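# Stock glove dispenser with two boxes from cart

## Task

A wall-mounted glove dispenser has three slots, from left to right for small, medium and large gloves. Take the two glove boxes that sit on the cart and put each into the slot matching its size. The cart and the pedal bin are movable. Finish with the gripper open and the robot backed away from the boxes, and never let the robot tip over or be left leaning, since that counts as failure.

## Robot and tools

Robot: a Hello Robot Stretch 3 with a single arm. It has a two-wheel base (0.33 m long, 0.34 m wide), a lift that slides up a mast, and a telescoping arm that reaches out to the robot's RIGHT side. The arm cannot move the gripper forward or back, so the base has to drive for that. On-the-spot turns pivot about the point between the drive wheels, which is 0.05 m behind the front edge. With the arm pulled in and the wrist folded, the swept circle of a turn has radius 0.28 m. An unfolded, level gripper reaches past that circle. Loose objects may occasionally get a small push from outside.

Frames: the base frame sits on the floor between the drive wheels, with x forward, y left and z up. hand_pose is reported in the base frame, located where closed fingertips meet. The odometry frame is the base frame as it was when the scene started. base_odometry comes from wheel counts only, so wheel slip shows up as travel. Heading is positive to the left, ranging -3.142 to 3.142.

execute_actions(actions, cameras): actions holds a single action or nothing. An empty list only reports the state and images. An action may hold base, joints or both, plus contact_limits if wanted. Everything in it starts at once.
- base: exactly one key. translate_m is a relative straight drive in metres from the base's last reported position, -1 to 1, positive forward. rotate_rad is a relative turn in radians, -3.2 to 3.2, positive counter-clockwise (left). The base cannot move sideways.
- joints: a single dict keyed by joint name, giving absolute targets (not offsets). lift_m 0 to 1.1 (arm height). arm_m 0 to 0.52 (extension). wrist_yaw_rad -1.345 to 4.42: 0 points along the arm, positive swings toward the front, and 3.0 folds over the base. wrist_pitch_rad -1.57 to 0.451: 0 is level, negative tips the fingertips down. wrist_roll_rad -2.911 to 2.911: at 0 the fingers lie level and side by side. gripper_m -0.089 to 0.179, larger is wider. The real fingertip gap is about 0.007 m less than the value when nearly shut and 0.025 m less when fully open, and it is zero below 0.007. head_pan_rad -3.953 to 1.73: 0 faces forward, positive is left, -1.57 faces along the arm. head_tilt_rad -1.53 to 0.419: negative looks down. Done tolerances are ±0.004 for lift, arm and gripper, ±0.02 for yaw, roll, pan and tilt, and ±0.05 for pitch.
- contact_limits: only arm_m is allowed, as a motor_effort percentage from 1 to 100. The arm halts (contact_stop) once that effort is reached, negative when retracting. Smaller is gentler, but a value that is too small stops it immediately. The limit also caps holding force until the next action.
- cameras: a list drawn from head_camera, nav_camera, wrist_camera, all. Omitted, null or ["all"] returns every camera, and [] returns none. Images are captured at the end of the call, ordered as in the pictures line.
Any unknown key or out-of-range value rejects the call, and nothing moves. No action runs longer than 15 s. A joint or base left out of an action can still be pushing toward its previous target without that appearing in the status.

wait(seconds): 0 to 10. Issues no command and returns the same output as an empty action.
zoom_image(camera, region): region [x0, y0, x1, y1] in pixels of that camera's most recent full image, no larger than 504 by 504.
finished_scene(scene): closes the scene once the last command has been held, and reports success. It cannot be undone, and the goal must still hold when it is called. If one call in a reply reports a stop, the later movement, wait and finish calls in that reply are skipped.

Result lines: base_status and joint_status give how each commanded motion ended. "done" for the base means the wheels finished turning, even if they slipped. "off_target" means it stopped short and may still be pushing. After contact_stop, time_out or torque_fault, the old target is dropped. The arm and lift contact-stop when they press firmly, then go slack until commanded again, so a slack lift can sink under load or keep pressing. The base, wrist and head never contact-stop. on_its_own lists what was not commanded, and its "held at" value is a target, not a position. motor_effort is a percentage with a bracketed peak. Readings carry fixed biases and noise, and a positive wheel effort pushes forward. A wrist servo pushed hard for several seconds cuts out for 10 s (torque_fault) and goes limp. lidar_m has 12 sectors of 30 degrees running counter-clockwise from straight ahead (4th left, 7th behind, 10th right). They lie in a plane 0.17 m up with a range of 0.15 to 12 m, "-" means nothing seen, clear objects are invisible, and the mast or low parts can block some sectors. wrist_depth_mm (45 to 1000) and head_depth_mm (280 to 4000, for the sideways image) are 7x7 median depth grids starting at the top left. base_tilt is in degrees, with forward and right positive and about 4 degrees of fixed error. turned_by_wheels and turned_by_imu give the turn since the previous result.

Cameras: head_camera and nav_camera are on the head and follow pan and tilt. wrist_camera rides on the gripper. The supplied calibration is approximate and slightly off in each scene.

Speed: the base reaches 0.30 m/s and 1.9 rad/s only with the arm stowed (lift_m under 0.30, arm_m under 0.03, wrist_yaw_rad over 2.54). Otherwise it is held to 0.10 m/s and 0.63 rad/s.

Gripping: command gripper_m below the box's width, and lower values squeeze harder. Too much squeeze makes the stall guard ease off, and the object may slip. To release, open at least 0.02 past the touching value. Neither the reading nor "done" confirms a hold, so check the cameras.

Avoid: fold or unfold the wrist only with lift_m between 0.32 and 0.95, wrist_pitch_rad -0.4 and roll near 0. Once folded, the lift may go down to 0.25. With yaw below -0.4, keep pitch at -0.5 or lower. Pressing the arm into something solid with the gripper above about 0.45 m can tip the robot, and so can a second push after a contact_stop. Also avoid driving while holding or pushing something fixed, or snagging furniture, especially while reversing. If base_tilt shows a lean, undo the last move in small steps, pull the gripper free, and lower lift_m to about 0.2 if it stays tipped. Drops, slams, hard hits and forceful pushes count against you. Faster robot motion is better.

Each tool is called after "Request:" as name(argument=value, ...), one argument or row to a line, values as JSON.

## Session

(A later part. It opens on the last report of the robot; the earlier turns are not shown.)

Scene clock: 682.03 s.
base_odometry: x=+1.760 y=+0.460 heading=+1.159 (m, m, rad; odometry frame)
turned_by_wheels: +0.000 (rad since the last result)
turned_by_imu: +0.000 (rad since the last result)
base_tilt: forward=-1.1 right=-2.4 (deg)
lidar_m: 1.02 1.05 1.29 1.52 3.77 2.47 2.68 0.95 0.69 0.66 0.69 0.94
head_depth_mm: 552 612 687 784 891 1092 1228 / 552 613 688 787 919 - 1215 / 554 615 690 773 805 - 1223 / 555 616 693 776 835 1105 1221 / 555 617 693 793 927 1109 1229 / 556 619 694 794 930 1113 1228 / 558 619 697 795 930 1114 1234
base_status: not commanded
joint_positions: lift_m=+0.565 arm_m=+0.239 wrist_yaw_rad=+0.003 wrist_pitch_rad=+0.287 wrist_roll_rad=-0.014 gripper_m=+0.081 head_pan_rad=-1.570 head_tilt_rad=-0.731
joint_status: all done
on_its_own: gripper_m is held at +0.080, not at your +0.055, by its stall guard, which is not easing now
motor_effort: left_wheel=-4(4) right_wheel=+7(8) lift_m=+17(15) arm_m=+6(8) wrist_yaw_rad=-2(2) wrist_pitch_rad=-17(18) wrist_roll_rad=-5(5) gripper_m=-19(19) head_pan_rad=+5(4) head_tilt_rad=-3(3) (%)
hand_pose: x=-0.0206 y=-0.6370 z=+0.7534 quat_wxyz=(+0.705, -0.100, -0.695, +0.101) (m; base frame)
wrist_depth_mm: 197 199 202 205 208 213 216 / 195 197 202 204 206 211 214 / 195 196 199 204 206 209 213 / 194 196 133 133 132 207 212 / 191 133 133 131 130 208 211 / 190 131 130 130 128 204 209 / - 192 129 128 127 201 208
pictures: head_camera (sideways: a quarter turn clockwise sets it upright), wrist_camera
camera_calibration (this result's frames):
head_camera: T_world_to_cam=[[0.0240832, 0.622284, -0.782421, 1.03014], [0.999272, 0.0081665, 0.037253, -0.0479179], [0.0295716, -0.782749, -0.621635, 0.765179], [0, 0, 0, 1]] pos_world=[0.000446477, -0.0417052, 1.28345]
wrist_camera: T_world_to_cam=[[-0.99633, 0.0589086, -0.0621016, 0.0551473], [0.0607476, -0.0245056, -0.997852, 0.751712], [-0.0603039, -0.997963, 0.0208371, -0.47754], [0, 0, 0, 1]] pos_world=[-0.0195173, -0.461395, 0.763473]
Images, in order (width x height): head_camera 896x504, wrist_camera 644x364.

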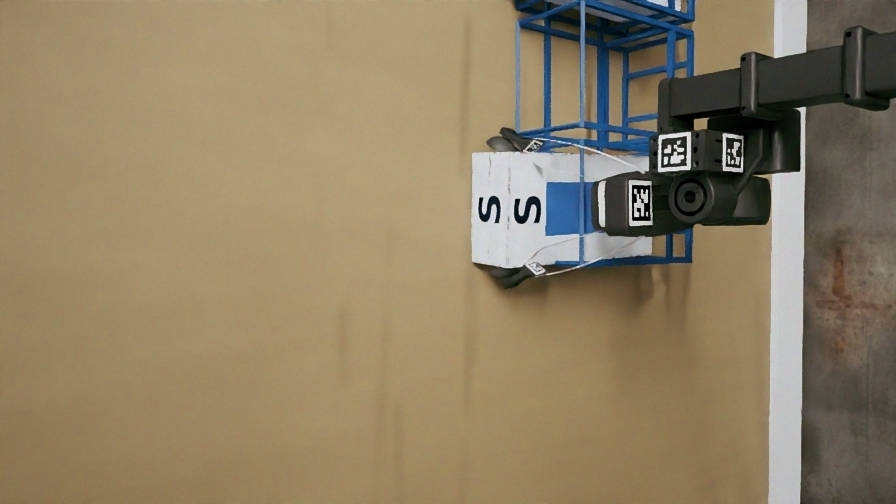

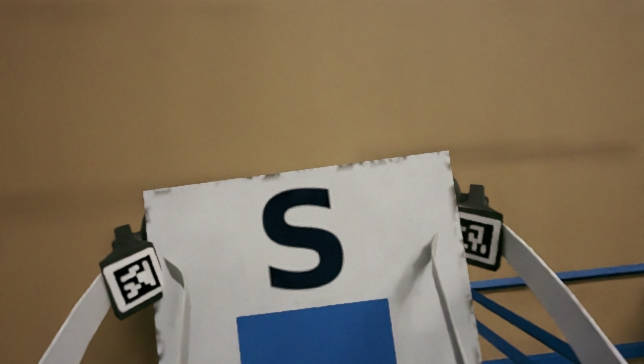

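Request:
execute_actions(
  actions=[
    {"joints":{"lift_m":0.59,"gripper_m":0.179,"wrist_pitch_rad":0.2,"arm_m":0.232}},
  ],
  cameras=[],
)

Request:
execute_actions(
  actions=[
    {"joints":{"lift_m":0.72}},
  ],
  cameras=[],
)

Request:
execute_actions(
  actions=[
    {"joints":{"arm_m":0.0,"wrist_pitch_rad":0.0}},
  ],
  cameras=[],
)

Request:
execute_actions(
  actions=[
    {"joints":{"lift_m":0.36,"head_tilt_rad":-0.6},"base":{"translate_m":-0.12}},
  ],
  cameras=["head_camera","wrist_camera"],
)

Scene clock: 688.70 s.
base_odometry: x=+1.760 y=+0.460 heading=+1.159 (m, m, rad; odometry frame)
turned_by_wheels: +0.000 (rad since the last result)
turned_by_imu: +0.000 (rad since the last result)
base_tilt: forward=-1.3 right=-2.2 (deg)
lidar_m: 1.02 1.05 1.29 1.51 3.78 2.46 2.69 0.95 0.69 0.66 0.68 0.94
head_depth_mm: 550 610 688 783 892 1076 1229 / 552 612 691 783 914 - 1208 / 552 615 692 787 785 - 1227 / 554 615 690 789 807 1105 1225 / 554 617 694 791 926 1108 1227 / 555 618 695 793 928 1116 1227 / 556 619 697 799 928 1115 1236
base_status: not commanded
joint_positions: lift_m=+0.590 arm_m=+0.232 wrist_yaw_rad=+0.000 wrist_pitch_rad=+0.178 wrist_roll_rad=-0.020 gripper_m=+0.179 head_pan_rad=-1.570 head_tilt_rad=-0.731
joint_status: all done
motor_effort: left_wheel=-2(4) right_wheel=+3(9) lift_m=+25(25) arm_m=-2(3) wrist_yaw_rad=-1(2) wrist_pitch_rad=+10(26) wrist_roll_rad=-2(11) gripper_m=+1(85) head_pan_rad=+4(3) head_tilt_rad=-3(3) (%)
hand_pose: x=-0.0214 y=-0.6336 z=+0.7503 quat_wxyz=(+0.712, -0.063, -0.697, +0.062) (m; base frame)
wrist_depth_mm: 185 189 193 197 199 202 206 / 188 190 194 198 201 206 209 / 191 193 196 199 204 208 212 / 191 195 199 204 206 210 213 / 194 198 200 178 167 212 218 / - 169 114 115 116 215 220 / 200 201 114 116 118 120 222
pictures: none
No camera images: the call's "cameras" was empty. Leave "cameras" out to get every camera's image.

Scene clock: 690.70 s.
base_odometry: x=+1.760 y=+0.460 heading=+1.159 (m, m, rad; odometry frame)
turned_by_wheels: +0.000 (rad since the last result)
turned_by_imu: +0.000 (rad since the last result)
base_tilt: forward=-1.2 right=-2.2 (deg)
lidar_m: 1.02 1.06 1.29 1.52 3.77 2.46 2.68 0.95 0.69 0.66 0.69 0.93
head_depth_mm: 551 611 686 785 866 - - / 551 612 690 801 - 1164 1220 / 552 614 691 773 - 1133 1224 / 553 615 691 790 839 1104 1221 / 555 616 692 793 926 1108 1223 / 556 618 695 793 930 1110 1225 / 558 620 696 796 930 1115 1234
base_status: not commanded
joint_positions: lift_m=+0.720 arm_m=+0.232 wrist_yaw_rad=+0.000 wrist_pitch_rad=+0.178 wrist_roll_rad=-0.020 gripper_m=+0.179 head_pan_rad=-1.570 head_tilt_rad=-0.731
joint_status: all done
motor_effort: left_wheel=-2(2) right_wheel=+3(3) lift_m=+25(21) arm_m=-2(2) wrist_yaw_rad=+0(0) wrist_pitch_rad=+10(10) wrist_roll_rad=-2(2) gripper_m=+0(1) head_pan_rad=+4(4) head_tilt_rad=-3(3) (%)
hand_pose: x=-0.0214 y=-0.6336 z=+0.8803 quat_wxyz=(+0.712, -0.063, -0.697, +0.062) (m; base frame)
wrist_depth_mm: 186 188 191 195 200 203 208 / 188 190 195 198 201 205 209 / 190 192 198 200 204 208 211 / 192 196 199 202 207 211 217 / 194 198 201 205 208 212 217 / - 200 203 208 211 216 221 / 201 201 206 210 214 220 222
pictures: none
No camera images: the call's "cameras" was empty. Leave "cameras" out to get every camera's image.

Scene clock: 693.63 s.
base_odometry: x=+1.760 y=+0.460 heading=+1.159 (m, m, rad; odometry frame)
turned_by_wheels: +0.000 (rad since the last result)
turned_by_imu: +0.000 (rad since the last result)
base_tilt: forward=-1.3 right=-2.2 (deg)
lidar_m: 1.02 1.05 1.29 1.52 3.76 2.46 2.68 0.95 0.69 0.66 0.69 0.93
head_depth_mm: 551 612 687 784 892 1093 1214 / 552 612 689 787 914 1095 1232 / 552 615 692 789 793 1101 - / 554 615 693 790 826 1104 1224 / 554 616 694 793 924 1110 1230 / 556 619 696 793 928 1117 1227 / 557 619 697 797 929 1115 1229
base_status: not commanded
joint_positions: lift_m=+0.720 arm_m=+0.003 wrist_yaw_rad=+0.000 wrist_pitch_rad=-0.016 wrist_roll_rad=-0.021 gripper_m=+0.179 head_pan_rad=-1.570 head_tilt_rad=-0.731
joint_status: all done
joint sent to its limit — the command would take arm_m past its lower limit, so that joint was sent only as far as its limit.
motor_effort: left_wheel=-2(2) right_wheel=+3(3) lift_m=+25(24) arm_m=-3(2) wrist_yaw_rad=-1(0) wrist_pitch_rad=+7(9) wrist_roll_rad=-2(2) gripper_m=+0(1) head_pan_rad=+4(4) head_tilt_rad=-3(3) (%)
hand_pose: x=-0.0215 y=-0.4037 z=+0.8304 quat_wxyz=(+0.715, +0.006, -0.699, -0.006) (m; base frame)
wrist_depth_mm: 369 375 386 396 396 406 417 / 385 393 395 404 417 426 431 / 396 404 413 424 435 445 461 / 410 421 435 444 461 467 471 / 429 448 455 374 474 479 389 / - 463 474 382 498 409 409 / 475 486 487 399 523 430 426
pictures: none
No camera images: the call's "cameras" was empty. Leave "cameras" out to get every camera's image.

Scene clock: 697.73 s.
base_odometry: x=+1.712 y=+0.350 heading=+1.159 (m, m, rad; odometry frame)
turned_by_wheels: +0.000 (rad since the last result)
turned_by_imu: -0.001 (rad since the last result)
base_tilt: forward=-1.3 right=-2.2 (deg)
lidar_m: 1.14 1.18 1.33 1.97 3.74 2.35 2.63 0.95 0.69 0.66 0.69 0.94
head_depth_mm: 544 591 649 720 782 776 1064 / 545 592 653 724 794 844 1068 / 546 593 651 725 811 913 1069 / 547 596 655 726 799 826 1076 / 549 598 655 728 787 796 1083 / 549 599 658 731 817 919 1087 / 550 599 660 734 823 936 1088
base_status: done
joint_positions: lift_m=+0.360 arm_m=+0.003 wrist_yaw_rad=+0.000 wrist_pitch_rad=-0.016 wrist_roll_rad=-0.021 gripper_m=+0.179 head_pan_rad=-1.570 head_tilt_rad=-0.606
joint_status: all done
motor_effort: left_wheel=-2(6) right_wheel=+3(4) lift_m=+20(22) arm_m=-3(2) wrist_yaw_rad=+0(0) wrist_pitch_rad=+8(7) wrist_roll_rad=-2(2) gripper_m=+1(0) head_pan_rad=+4(4) head_tilt_rad=+2(12) (%)
hand_pose: x=-0.0215 y=-0.4037 z=+0.4706 quat_wxyz=(+0.715, +0.006, -0.699, -0.006) (m; base frame)
wrist_depth_mm: 368 297 301 394 349 320 418 / 378 310 307 408 335 328 441 / 400 318 328 418 437 443 462 / 418 428 435 437 453 463 485 / 436 445 457 466 476 489 498 / - 469 477 484 500 518 534 / 481 486 501 508 525 536 557
pictures: head_camera (sideways: a quarter turn clockwise sets it upright), wrist_camera
camera_calibration (this result's frames):
head_camera: T_world_to_cam=[[0.0241753, 0.52019, -0.853708, 1.12308], [0.999268, 0.012755, 0.0360692, -0.0463827], [0.0296519, -0.853955, -0.519501, 0.632304], [0, 0, 0, 1]] pos_world=[0.000448954, -0.0436641, 1.28894]
wrist_camera: T_world_to_cam=[[-0.996392, 0.0779643, -0.033533, 0.017213], [0.0537589, 0.27405, -0.960212, 0.57797], [-0.0656725, -0.95855, -0.277253, -0.082864], [0, 0, 0, 1]] pos_world=[-0.0193621, -0.239164, 0.532577]
Images, in order (width x height): head_camera 896x504, wrist_camera 644x364.

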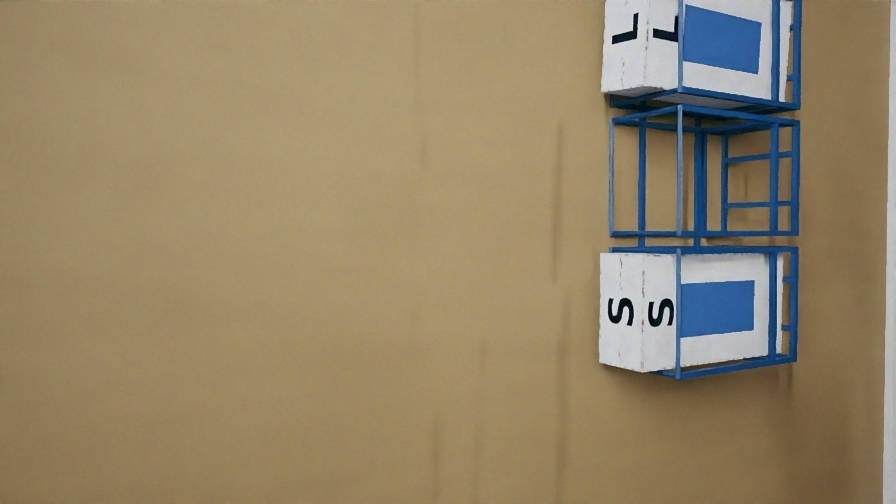

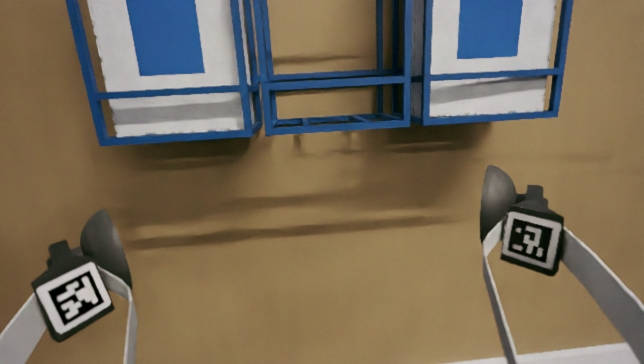

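It dropped in on release; both are seated now.

Request:
finished_scene(
  scene=1,
)

The scene is finished: the task was done.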